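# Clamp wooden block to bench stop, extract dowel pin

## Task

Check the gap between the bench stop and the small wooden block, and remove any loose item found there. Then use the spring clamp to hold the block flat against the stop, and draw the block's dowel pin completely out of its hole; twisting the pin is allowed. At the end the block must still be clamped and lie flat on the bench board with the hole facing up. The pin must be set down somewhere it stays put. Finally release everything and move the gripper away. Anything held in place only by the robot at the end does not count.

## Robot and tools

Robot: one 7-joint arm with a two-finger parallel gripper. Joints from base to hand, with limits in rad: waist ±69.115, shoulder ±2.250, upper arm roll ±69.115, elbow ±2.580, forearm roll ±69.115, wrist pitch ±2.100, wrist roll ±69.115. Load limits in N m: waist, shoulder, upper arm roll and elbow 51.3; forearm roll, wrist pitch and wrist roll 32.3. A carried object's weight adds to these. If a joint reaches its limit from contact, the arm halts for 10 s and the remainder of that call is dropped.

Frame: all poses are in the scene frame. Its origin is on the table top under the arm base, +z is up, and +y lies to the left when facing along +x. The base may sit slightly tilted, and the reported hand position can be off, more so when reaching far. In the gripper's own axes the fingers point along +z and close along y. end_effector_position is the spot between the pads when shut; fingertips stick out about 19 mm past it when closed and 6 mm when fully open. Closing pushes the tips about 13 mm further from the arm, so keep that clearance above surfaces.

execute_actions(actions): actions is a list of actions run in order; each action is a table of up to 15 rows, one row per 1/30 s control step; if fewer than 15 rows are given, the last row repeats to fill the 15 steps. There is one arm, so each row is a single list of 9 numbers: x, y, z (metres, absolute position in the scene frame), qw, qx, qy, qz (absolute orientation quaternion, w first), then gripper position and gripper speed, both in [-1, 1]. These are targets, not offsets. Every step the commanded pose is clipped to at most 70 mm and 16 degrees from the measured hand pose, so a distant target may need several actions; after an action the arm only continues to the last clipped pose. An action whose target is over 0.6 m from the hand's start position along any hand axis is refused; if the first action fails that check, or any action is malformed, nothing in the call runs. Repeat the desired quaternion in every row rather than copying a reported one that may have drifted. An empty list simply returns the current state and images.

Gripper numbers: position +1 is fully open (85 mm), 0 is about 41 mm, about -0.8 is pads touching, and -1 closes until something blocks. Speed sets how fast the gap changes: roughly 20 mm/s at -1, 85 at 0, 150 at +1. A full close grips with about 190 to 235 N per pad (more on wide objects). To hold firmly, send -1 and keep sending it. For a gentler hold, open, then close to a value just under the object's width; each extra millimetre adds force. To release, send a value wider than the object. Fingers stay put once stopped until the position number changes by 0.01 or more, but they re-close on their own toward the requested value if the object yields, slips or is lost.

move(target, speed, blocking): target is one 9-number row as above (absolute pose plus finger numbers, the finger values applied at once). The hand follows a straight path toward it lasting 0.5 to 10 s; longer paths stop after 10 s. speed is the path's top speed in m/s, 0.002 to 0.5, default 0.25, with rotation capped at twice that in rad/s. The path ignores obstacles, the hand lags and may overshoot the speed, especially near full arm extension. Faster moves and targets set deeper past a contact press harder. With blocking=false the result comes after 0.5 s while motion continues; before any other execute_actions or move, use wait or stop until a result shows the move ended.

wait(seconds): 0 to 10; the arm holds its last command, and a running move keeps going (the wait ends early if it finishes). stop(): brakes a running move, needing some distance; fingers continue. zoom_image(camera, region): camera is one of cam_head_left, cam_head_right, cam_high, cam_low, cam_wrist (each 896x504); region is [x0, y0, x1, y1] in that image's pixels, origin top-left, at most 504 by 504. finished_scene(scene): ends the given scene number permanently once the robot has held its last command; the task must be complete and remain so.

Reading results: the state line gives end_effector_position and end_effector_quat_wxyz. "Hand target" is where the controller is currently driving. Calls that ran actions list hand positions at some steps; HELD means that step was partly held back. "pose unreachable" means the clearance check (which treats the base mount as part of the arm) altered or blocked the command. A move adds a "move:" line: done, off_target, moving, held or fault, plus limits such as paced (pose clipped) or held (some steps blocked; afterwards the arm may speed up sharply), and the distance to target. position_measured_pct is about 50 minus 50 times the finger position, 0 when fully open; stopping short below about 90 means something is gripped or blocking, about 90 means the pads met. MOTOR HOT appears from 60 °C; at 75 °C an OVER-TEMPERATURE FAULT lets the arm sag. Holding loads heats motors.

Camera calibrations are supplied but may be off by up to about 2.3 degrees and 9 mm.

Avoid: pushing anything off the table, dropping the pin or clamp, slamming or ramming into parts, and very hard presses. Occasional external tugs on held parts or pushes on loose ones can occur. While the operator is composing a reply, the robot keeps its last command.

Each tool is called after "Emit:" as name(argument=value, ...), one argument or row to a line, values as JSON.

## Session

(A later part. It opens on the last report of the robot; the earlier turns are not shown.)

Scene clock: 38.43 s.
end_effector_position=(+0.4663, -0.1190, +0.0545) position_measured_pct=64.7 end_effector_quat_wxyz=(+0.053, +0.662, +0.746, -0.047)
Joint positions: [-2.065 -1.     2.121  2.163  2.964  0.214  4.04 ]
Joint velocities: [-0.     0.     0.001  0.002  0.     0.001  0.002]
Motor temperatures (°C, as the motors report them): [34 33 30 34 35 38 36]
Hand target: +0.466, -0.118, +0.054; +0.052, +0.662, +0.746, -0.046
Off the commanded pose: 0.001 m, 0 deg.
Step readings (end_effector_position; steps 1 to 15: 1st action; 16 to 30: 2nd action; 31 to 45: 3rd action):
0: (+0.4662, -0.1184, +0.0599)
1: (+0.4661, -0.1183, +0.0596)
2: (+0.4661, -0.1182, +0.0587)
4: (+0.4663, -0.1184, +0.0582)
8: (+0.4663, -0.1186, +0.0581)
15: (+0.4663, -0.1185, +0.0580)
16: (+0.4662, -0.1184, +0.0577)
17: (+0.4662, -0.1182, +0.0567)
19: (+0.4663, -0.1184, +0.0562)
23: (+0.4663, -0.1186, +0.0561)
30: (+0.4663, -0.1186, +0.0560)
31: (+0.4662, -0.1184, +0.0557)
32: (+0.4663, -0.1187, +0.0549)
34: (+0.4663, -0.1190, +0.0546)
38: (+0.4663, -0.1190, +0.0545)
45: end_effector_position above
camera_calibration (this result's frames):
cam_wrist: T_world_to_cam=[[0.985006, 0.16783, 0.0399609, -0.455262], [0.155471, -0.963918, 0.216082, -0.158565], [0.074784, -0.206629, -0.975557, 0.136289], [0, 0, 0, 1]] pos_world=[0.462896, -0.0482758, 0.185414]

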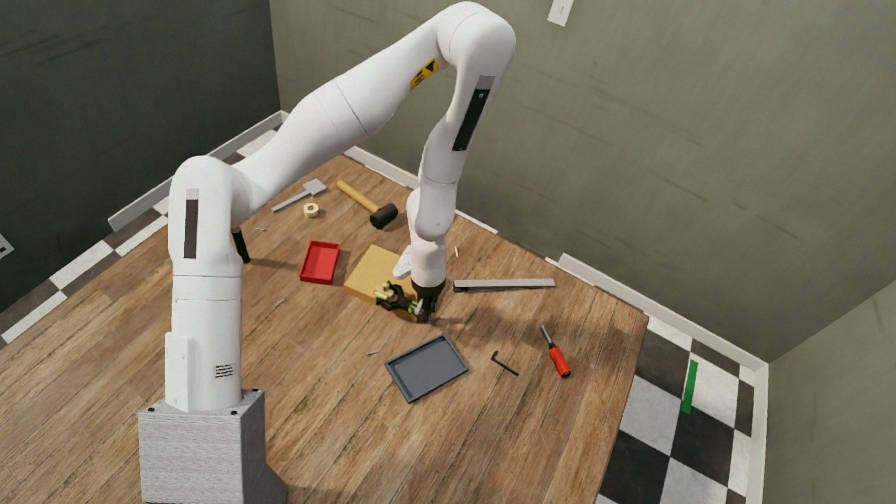

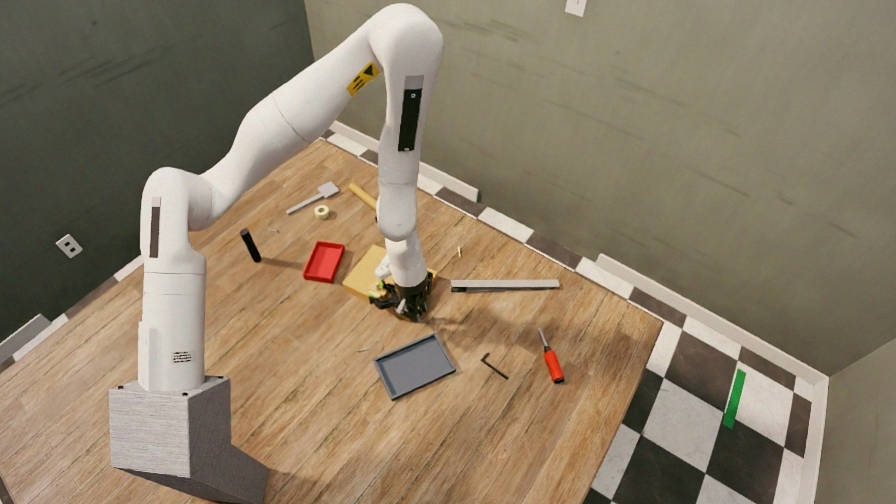

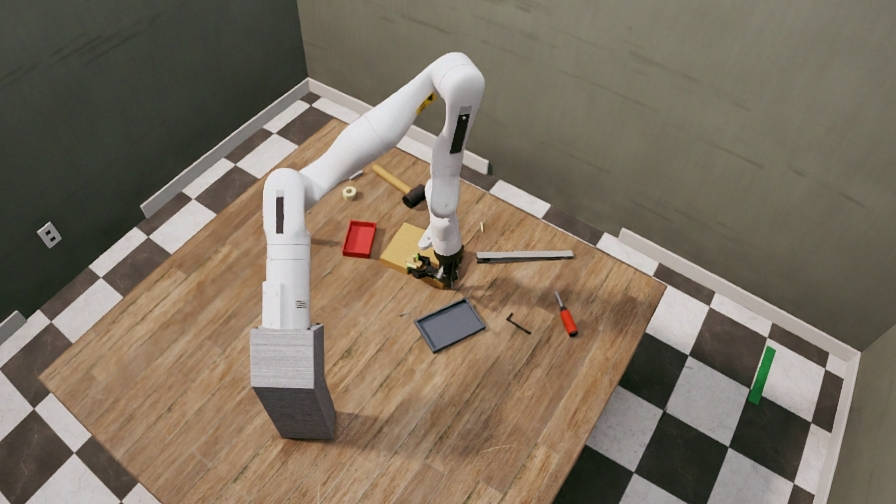

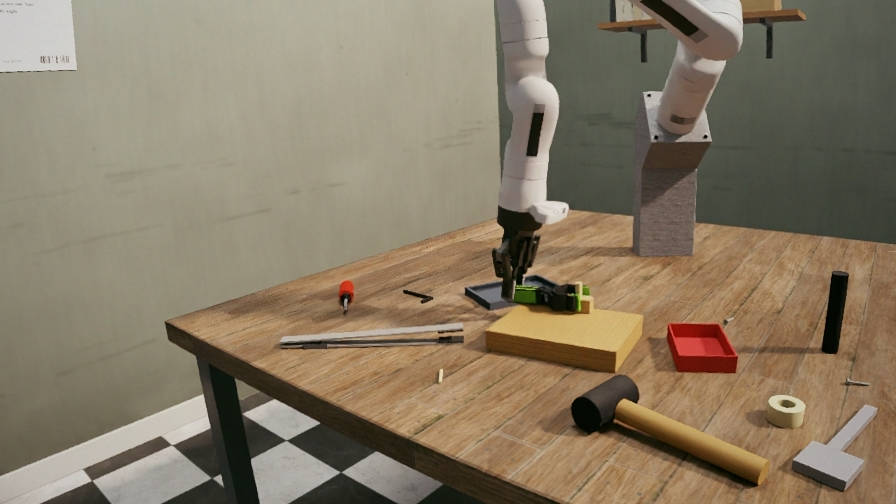

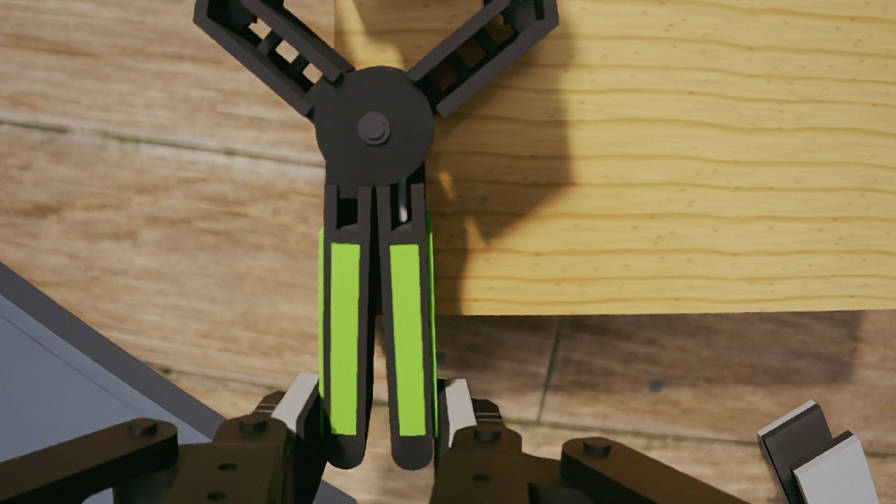

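Emit:
move(
  target=[0.4663,-0.1185,0.0605,0.0847,0.6596,0.743,-0.0752,-0.3,-0.4],
  speed=0.05,
)

Emit:
zoom_image(
  camera="cam_low",
  region=[490, 250, 620, 340],
)

Emit:
zoom_image(
  camera="cam_head_left",
  region=[350, 250, 450, 330],
)

Scene clock: 40.07 s.
end_effector_position=(+0.4662, -0.1185, +0.0605) position_measured_pct=64.7 end_effector_quat_wxyz=(+0.084, +0.660, +0.743, -0.075)
Joint positions: [-2.121 -0.928  2.153  2.219  2.908  0.325  4.011]
Joint velocities: [-0.004  0.005  0.001  0.001 -0.003  0.003  0.002]
Motor temperatures (°C, as the motors report them): [34 33 30 34 35 38 36]
Hand target: +0.466, -0.118, +0.061; +0.085, +0.660, +0.743, -0.075
Off the commanded pose: 0.000 m, 0 deg.
move: done
camera_calibration (this result's frames):
cam_wrist: T_world_to_cam=[[0.984674, 0.170822, 0.0351801, -0.45469], [0.15275, -0.942027, 0.298751, -0.160502], [0.084174, -0.288799, -0.953682, 0.126858], [0, 0, 0, 1]] pos_world=[0.46156, -0.0368899, 0.184928]

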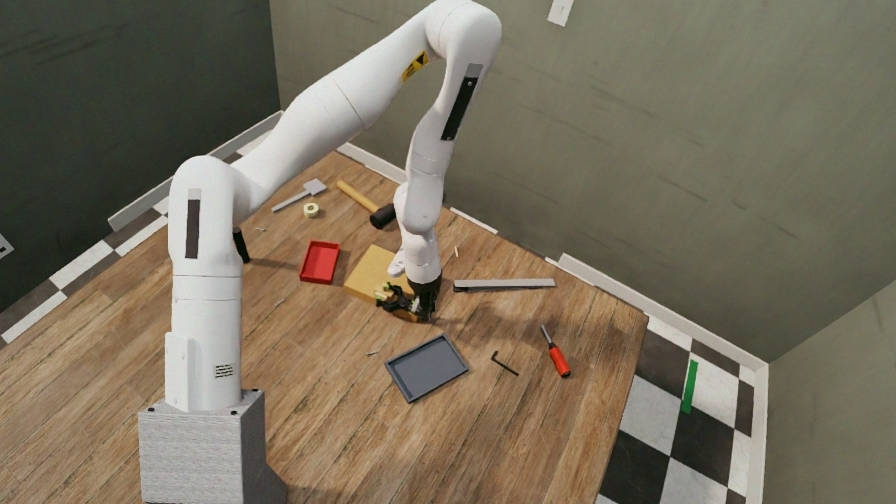

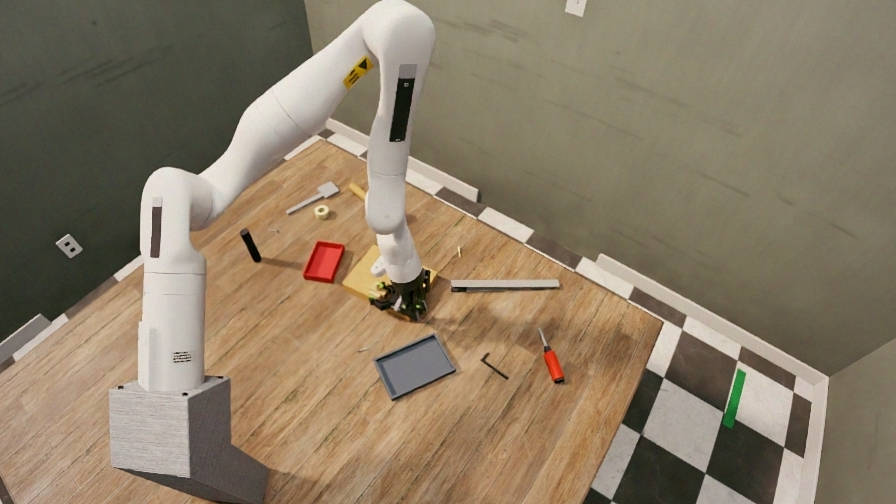

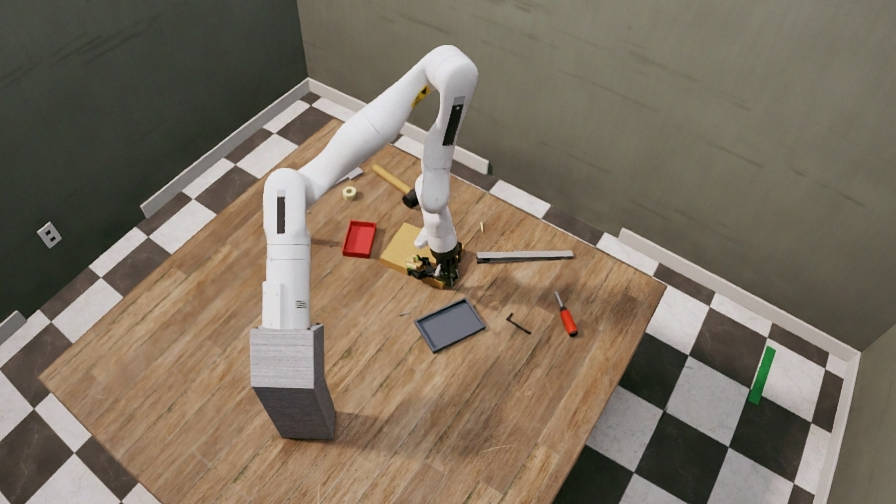

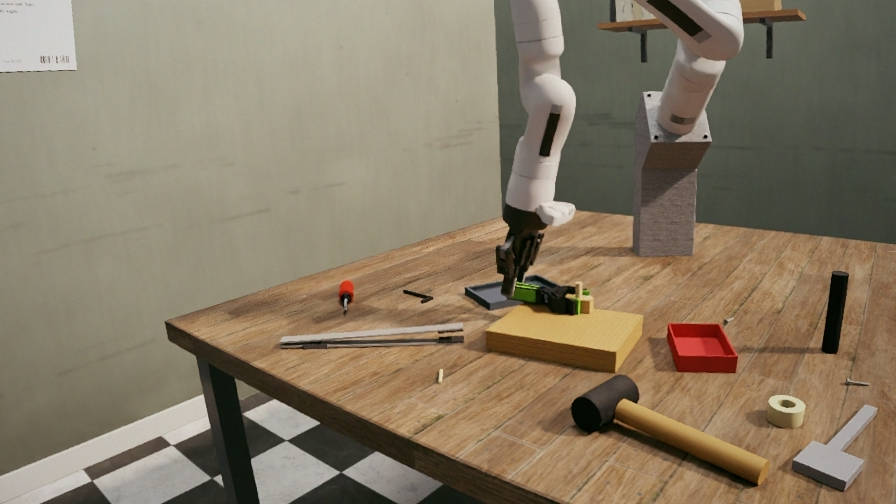

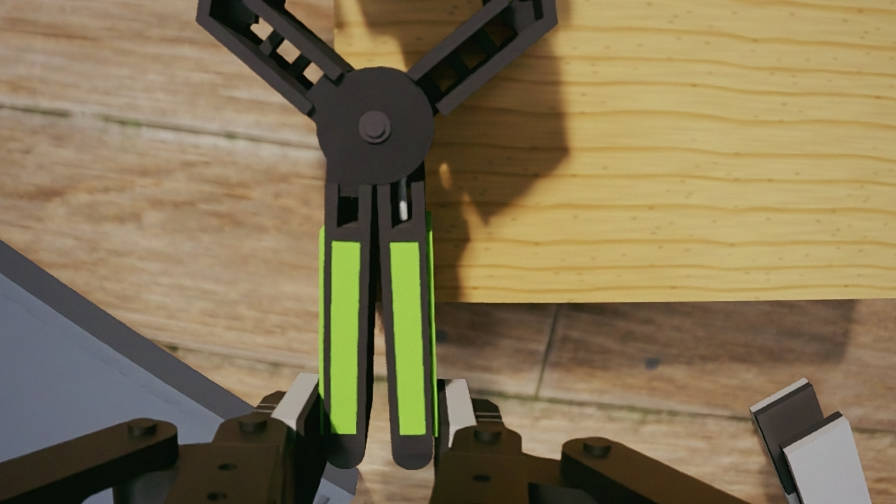

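Region (490, 250, 620, 340) of cam_low's 896x504 image, scaled by 3.877, with more detail than that image has; it fills the top 349 rows of this view, and the rest is white.

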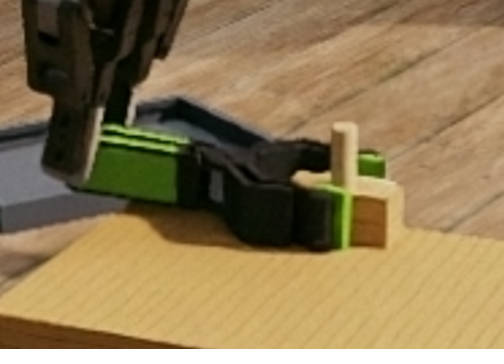

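Region (350, 250, 450, 330) of cam_head_left's 896x504 image, scaled by 5.040, with more detail than that image has; it fills the top 403 rows of this view, and the rest is white.

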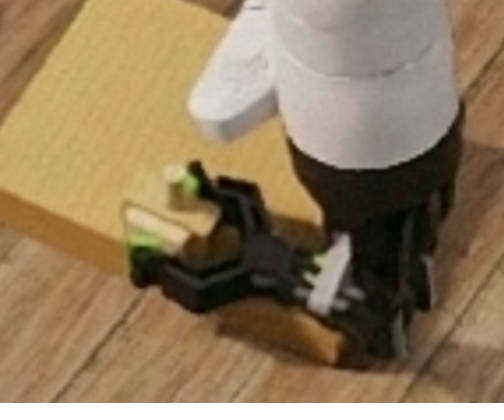

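Emit:
execute_actions(
  actions=[
    [[0.4663,-0.1185,0.0605,0.0847,0.6596,0.743,-0.0752,0.6,-0.8]],
    [[0.4663,-0.1185,0.0605,0.0847,0.6596,0.743,-0.0752,0.6,-0.8]],
    [[0.4663,-0.1185,0.0605,0.0847,0.6596,0.743,-0.0752,0.6,-0.3]],
  ],
)

Emit:
move(
  target=[0.4663,-0.1185,0.12,0.0847,0.6596,0.743,-0.0752,0.6,0],
  speed=0.2,
)

Emit:
move(
  target=[0.4605,-0.047,0.13,0,0.6528,0.7576,0,-0.2,0],
  speed=0.2,
)

Emit:
zoom_image(
  camera="cam_low",
  region=[490, 250, 620, 340],
)

Scene clock: 41.97 s.
end_effector_position=(+0.4663, -0.1185, +0.0605) position_measured_pct=19.8 end_effector_quat_wxyz=(+0.085, +0.660, +0.743, -0.075)
Joint positions: [-2.121 -0.927  2.154  2.219  2.908  0.326  4.01 ]
Joint velocities: [-0.    -0.001  0.     0.001  0.    -0.001  0.001]
Motor temperatures (°C, as the motors report them): [34 33 30 34 35 38 36]
Hand target: +0.466, -0.119, +0.061; +0.085, +0.660, +0.743, -0.075
Off the commanded pose: 0.000 m, 0 deg.
Step readings (end_effector_position; steps 1 to 15: 1st action; 16 to 30: 2nd action; 31 to 45: 3rd action):
0: (+0.4664, -0.1184, +0.0605)
1: (+0.4664, -0.1184, +0.0605)
2: (+0.4663, -0.1184, +0.0605)
4: (+0.4664, -0.1185, +0.0605)
8: (+0.4664, -0.1185, +0.0605)
15: (+0.4666, -0.1179, +0.0603)
16: (+0.4665, -0.1181, +0.0604)
17: (+0.4664, -0.1183, +0.0604)
19: (+0.4663, -0.1185, +0.0605)
23: (+0.4663, -0.1185, +0.0605)
30: (+0.4663, -0.1185, +0.0605)
31: (+0.4663, -0.1185, +0.0605)
32: (+0.4663, -0.1185, +0.0605)
34: (+0.4663, -0.1185, +0.0605)
38: (+0.4663, -0.1185, +0.0605)
45: end_effector_position above
camera_calibration (this result's frames):
cam_wrist: T_world_to_cam=[[0.98458, 0.171337, 0.0352958, -0.454683], [0.153162, -0.941791, 0.299284, -0.160711], [0.0845197, -0.289263, -0.953511, 0.1266], [0, 0, 0, 1]] pos_world=[0.461586, -0.0368318, 0.184861]

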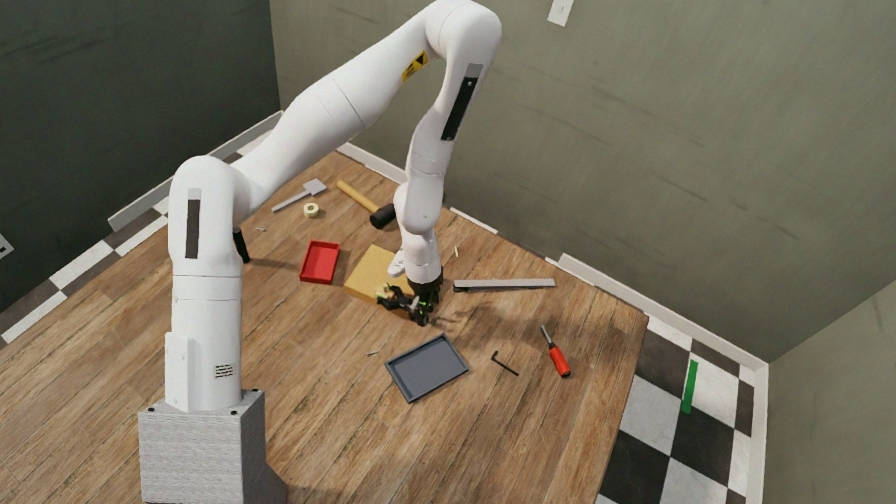

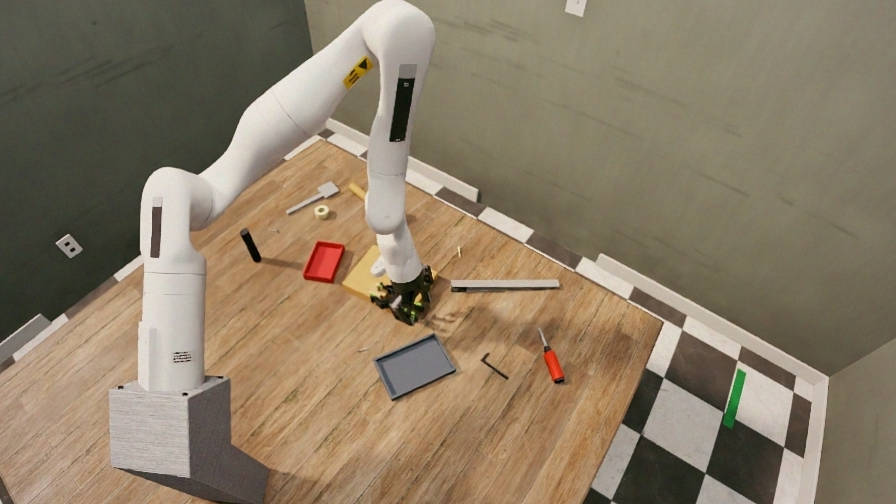

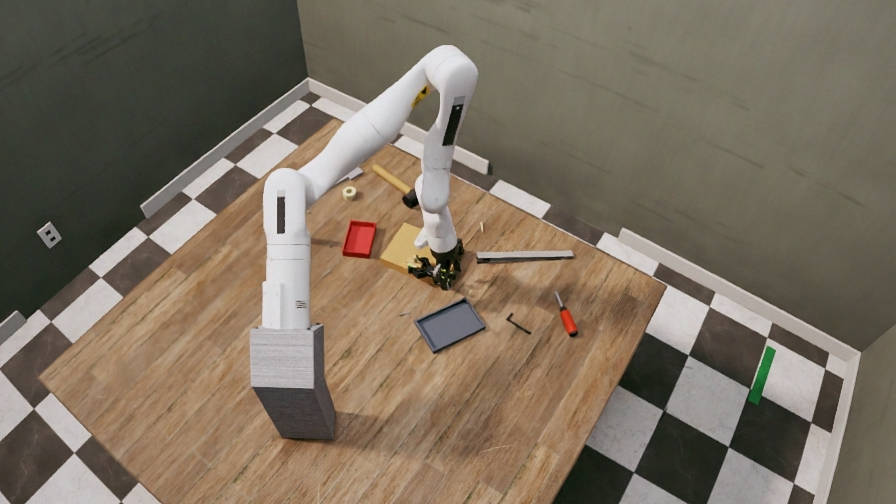

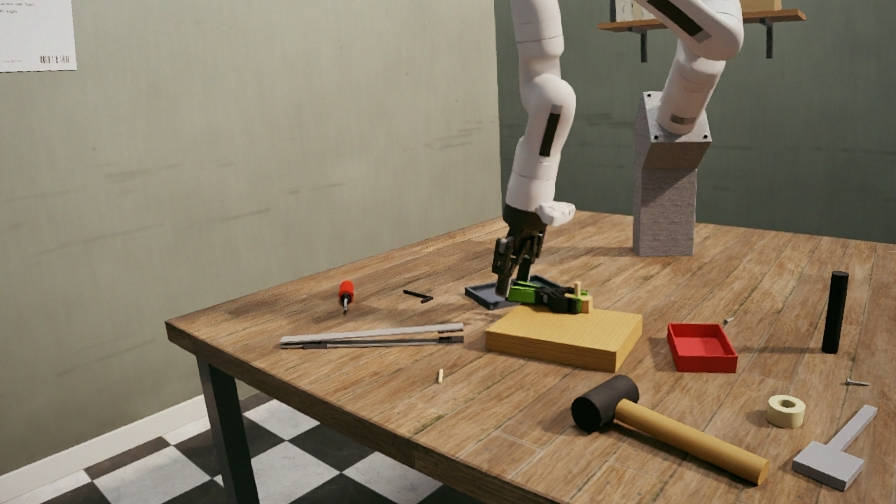

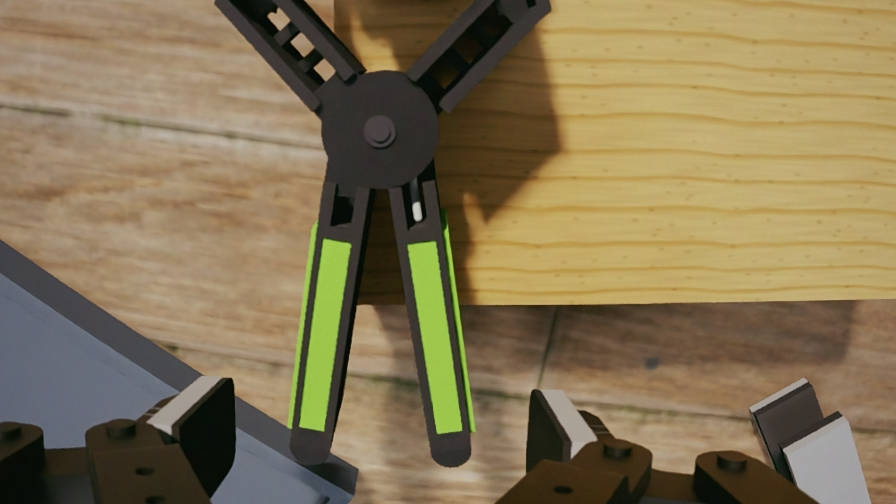

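Scene clock: 42.90 s.
end_effector_position=(+0.4665, -0.1185, +0.1199) position_measured_pct=19.8 end_effector_quat_wxyz=(+0.085, +0.660, +0.743, -0.075)
Joint positions: [-1.93  -0.83   2.063  2.275  2.935  0.201  3.998]
Joint velocities: [ 0.005  0.004 -0.    -0.     0.001  0.001  0.002]
Motor temperatures (°C, as the motors report them): [34 33 30 34 35 38 36]
Hand target: +0.467, -0.119, +0.120; +0.085, +0.660, +0.743, -0.075
Off the commanded pose: 0.000 m, 0 deg.
move: done
camera_calibration (this result's frames):
cam_wrist: T_world_to_cam=[[0.984539, 0.171573, 0.0352844, -0.456893], [0.153432, -0.941893, 0.298824, -0.178571], [0.0845045, -0.288791, -0.953656, 0.183364], [0, 0, 0, 1]] pos_world=[0.461733, -0.0368503, 0.244349]

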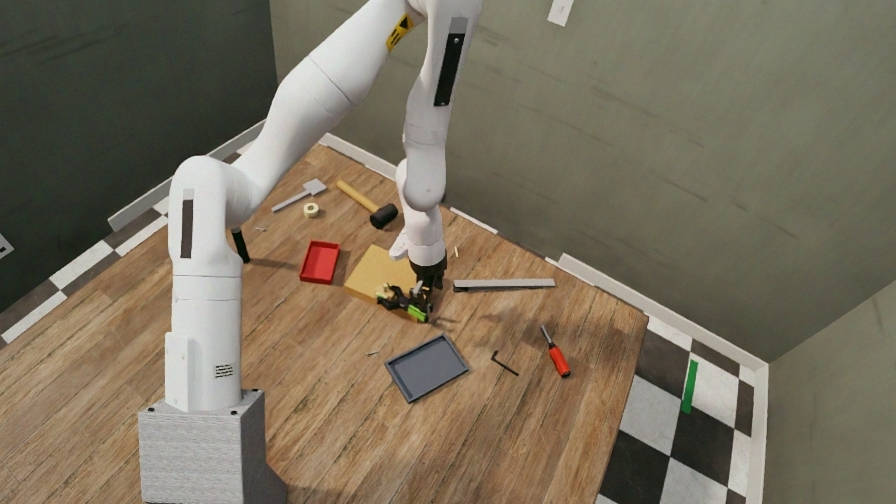

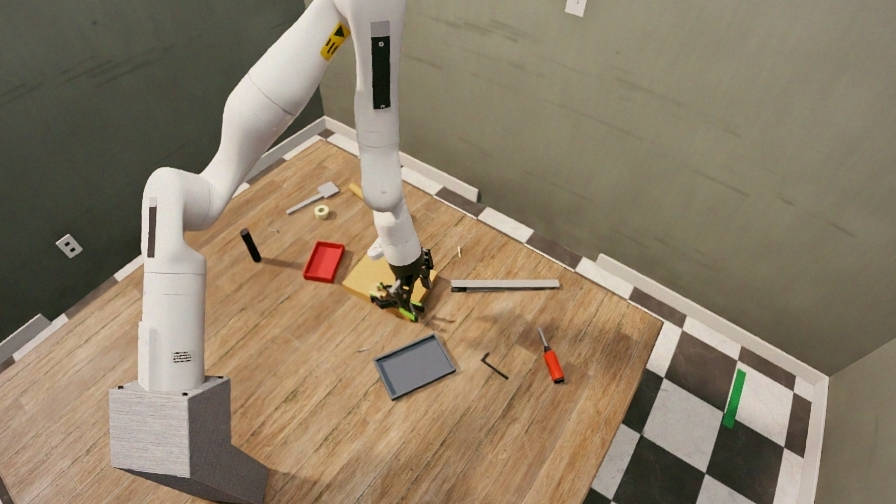

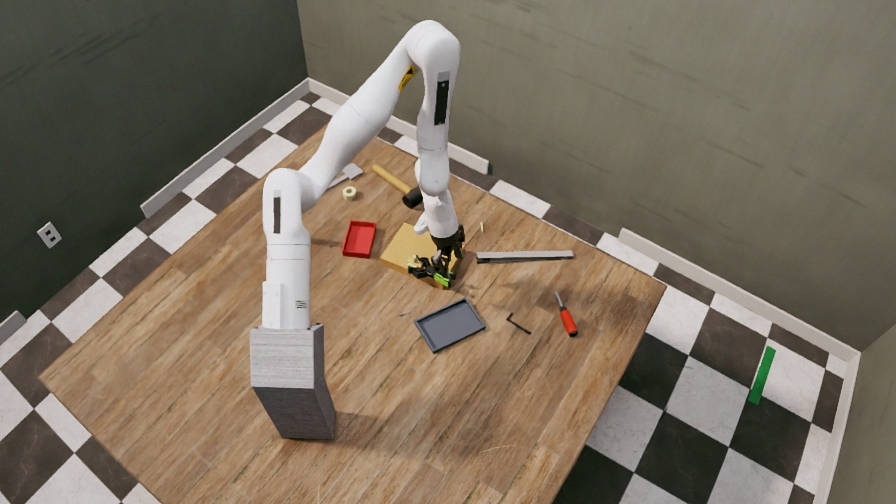

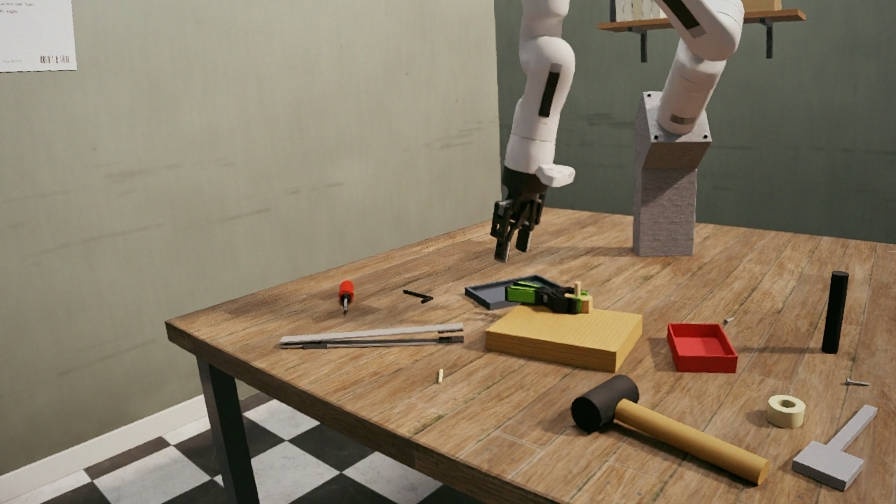

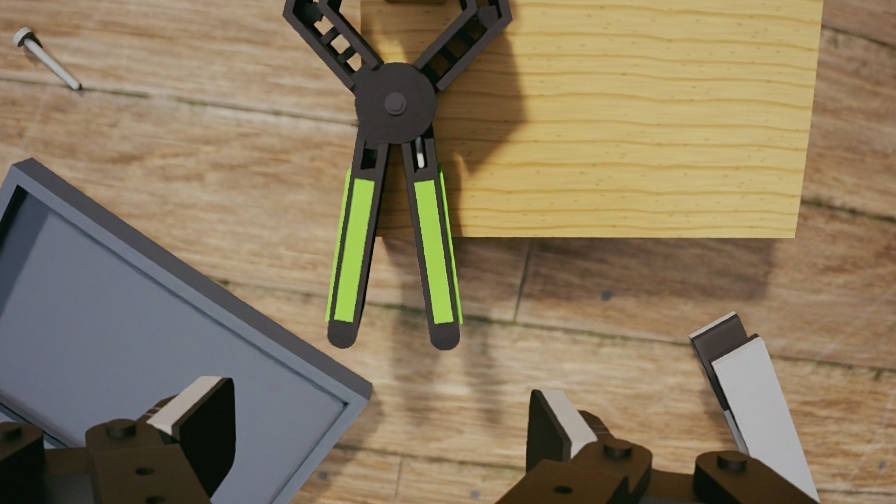

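Scene clock: 43.83 s.
end_effector_position=(+0.4605, -0.0468, +0.1299) position_measured_pct=59.9 end_effector_quat_wxyz=(+0.000, +0.653, +0.758, +0.000)
Joint positions: [-1.805 -0.897  1.882  2.285  2.978  0.008  4.009]
Joint velocities: [ 0.008 -0.005  0.001 -0.001 -0.    -0.    -0.   ]
Motor temperatures (°C, as the motors report them): [34 33 30 34 35 38 36]
Hand target: +0.460, -0.047, +0.130; +0.000, +0.653, +0.757, +0.000
Off the commanded pose: 0.000 m, 0 deg.
move: done
camera_calibration (this result's frames):
cam_wrist: T_world_to_cam=[[0.980396, 0.191336, 0.0470521, -0.462341], [0.187411, -0.97925, 0.0771121, -0.101754], [0.0608301, -0.0667823, -0.995912, 0.240857], [0, 0, 0, 1]] pos_world=[0.457696, 0.00490497, 0.269473]

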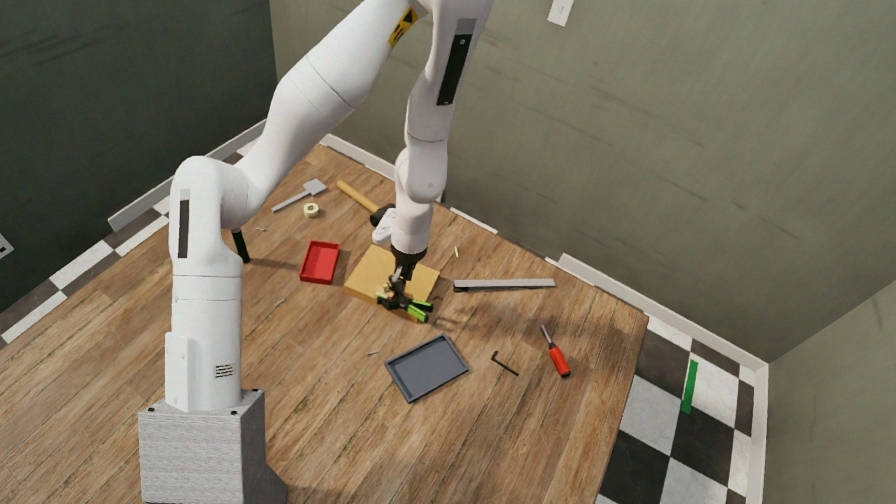

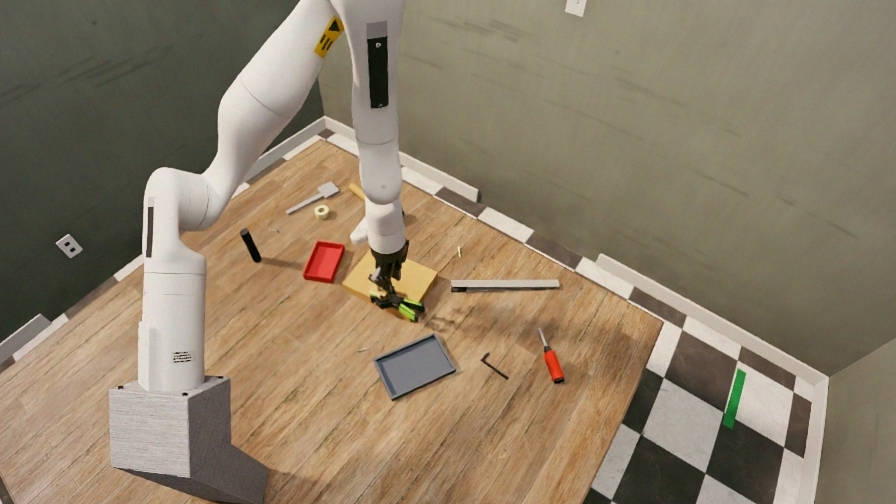

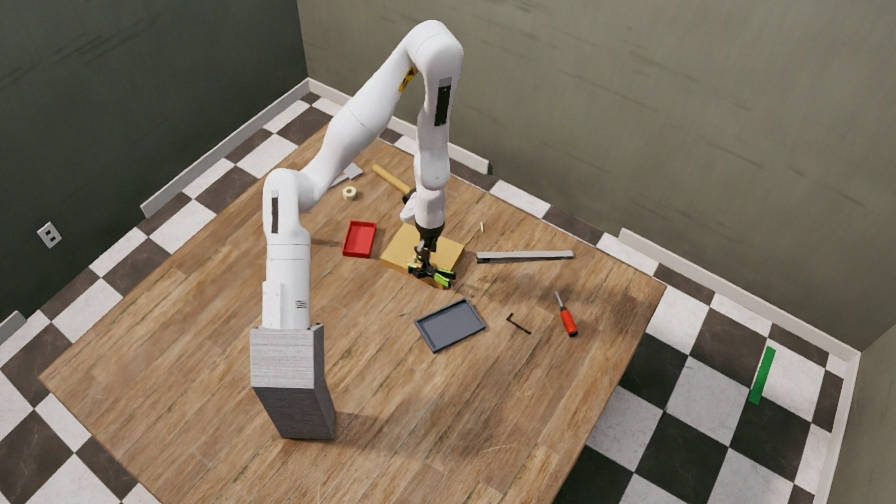

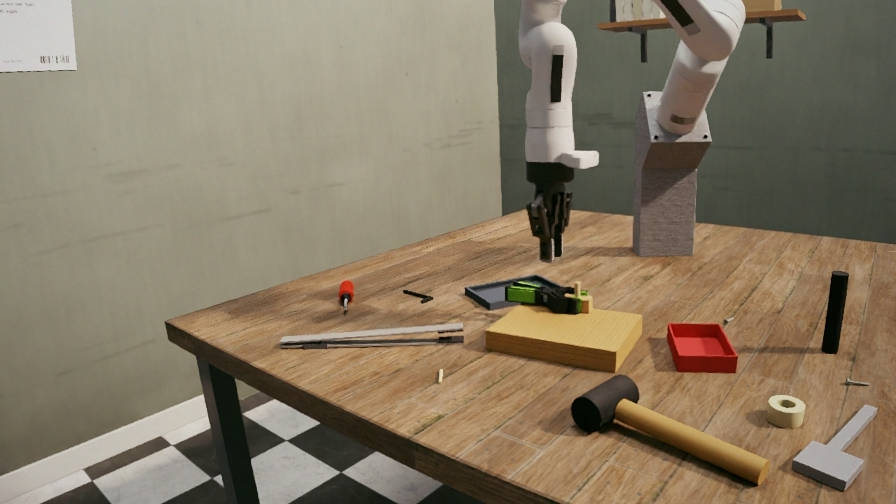

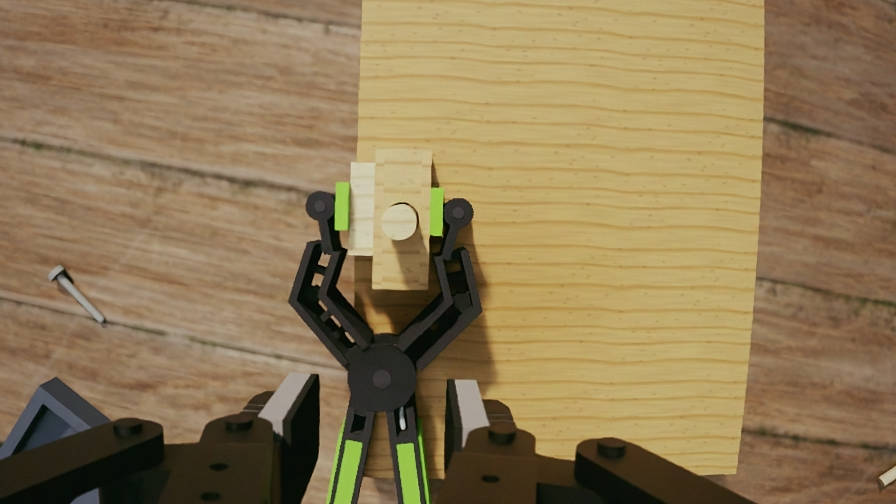

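Region (490, 250, 620, 340) of cam_low's 896x504 image, scaled by 3.877, with more detail than that image has; it fills the top 349 rows of this view, and the rest is white.

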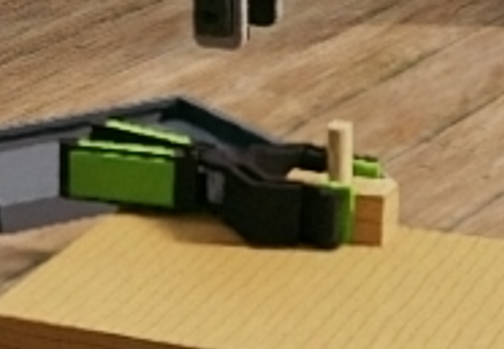

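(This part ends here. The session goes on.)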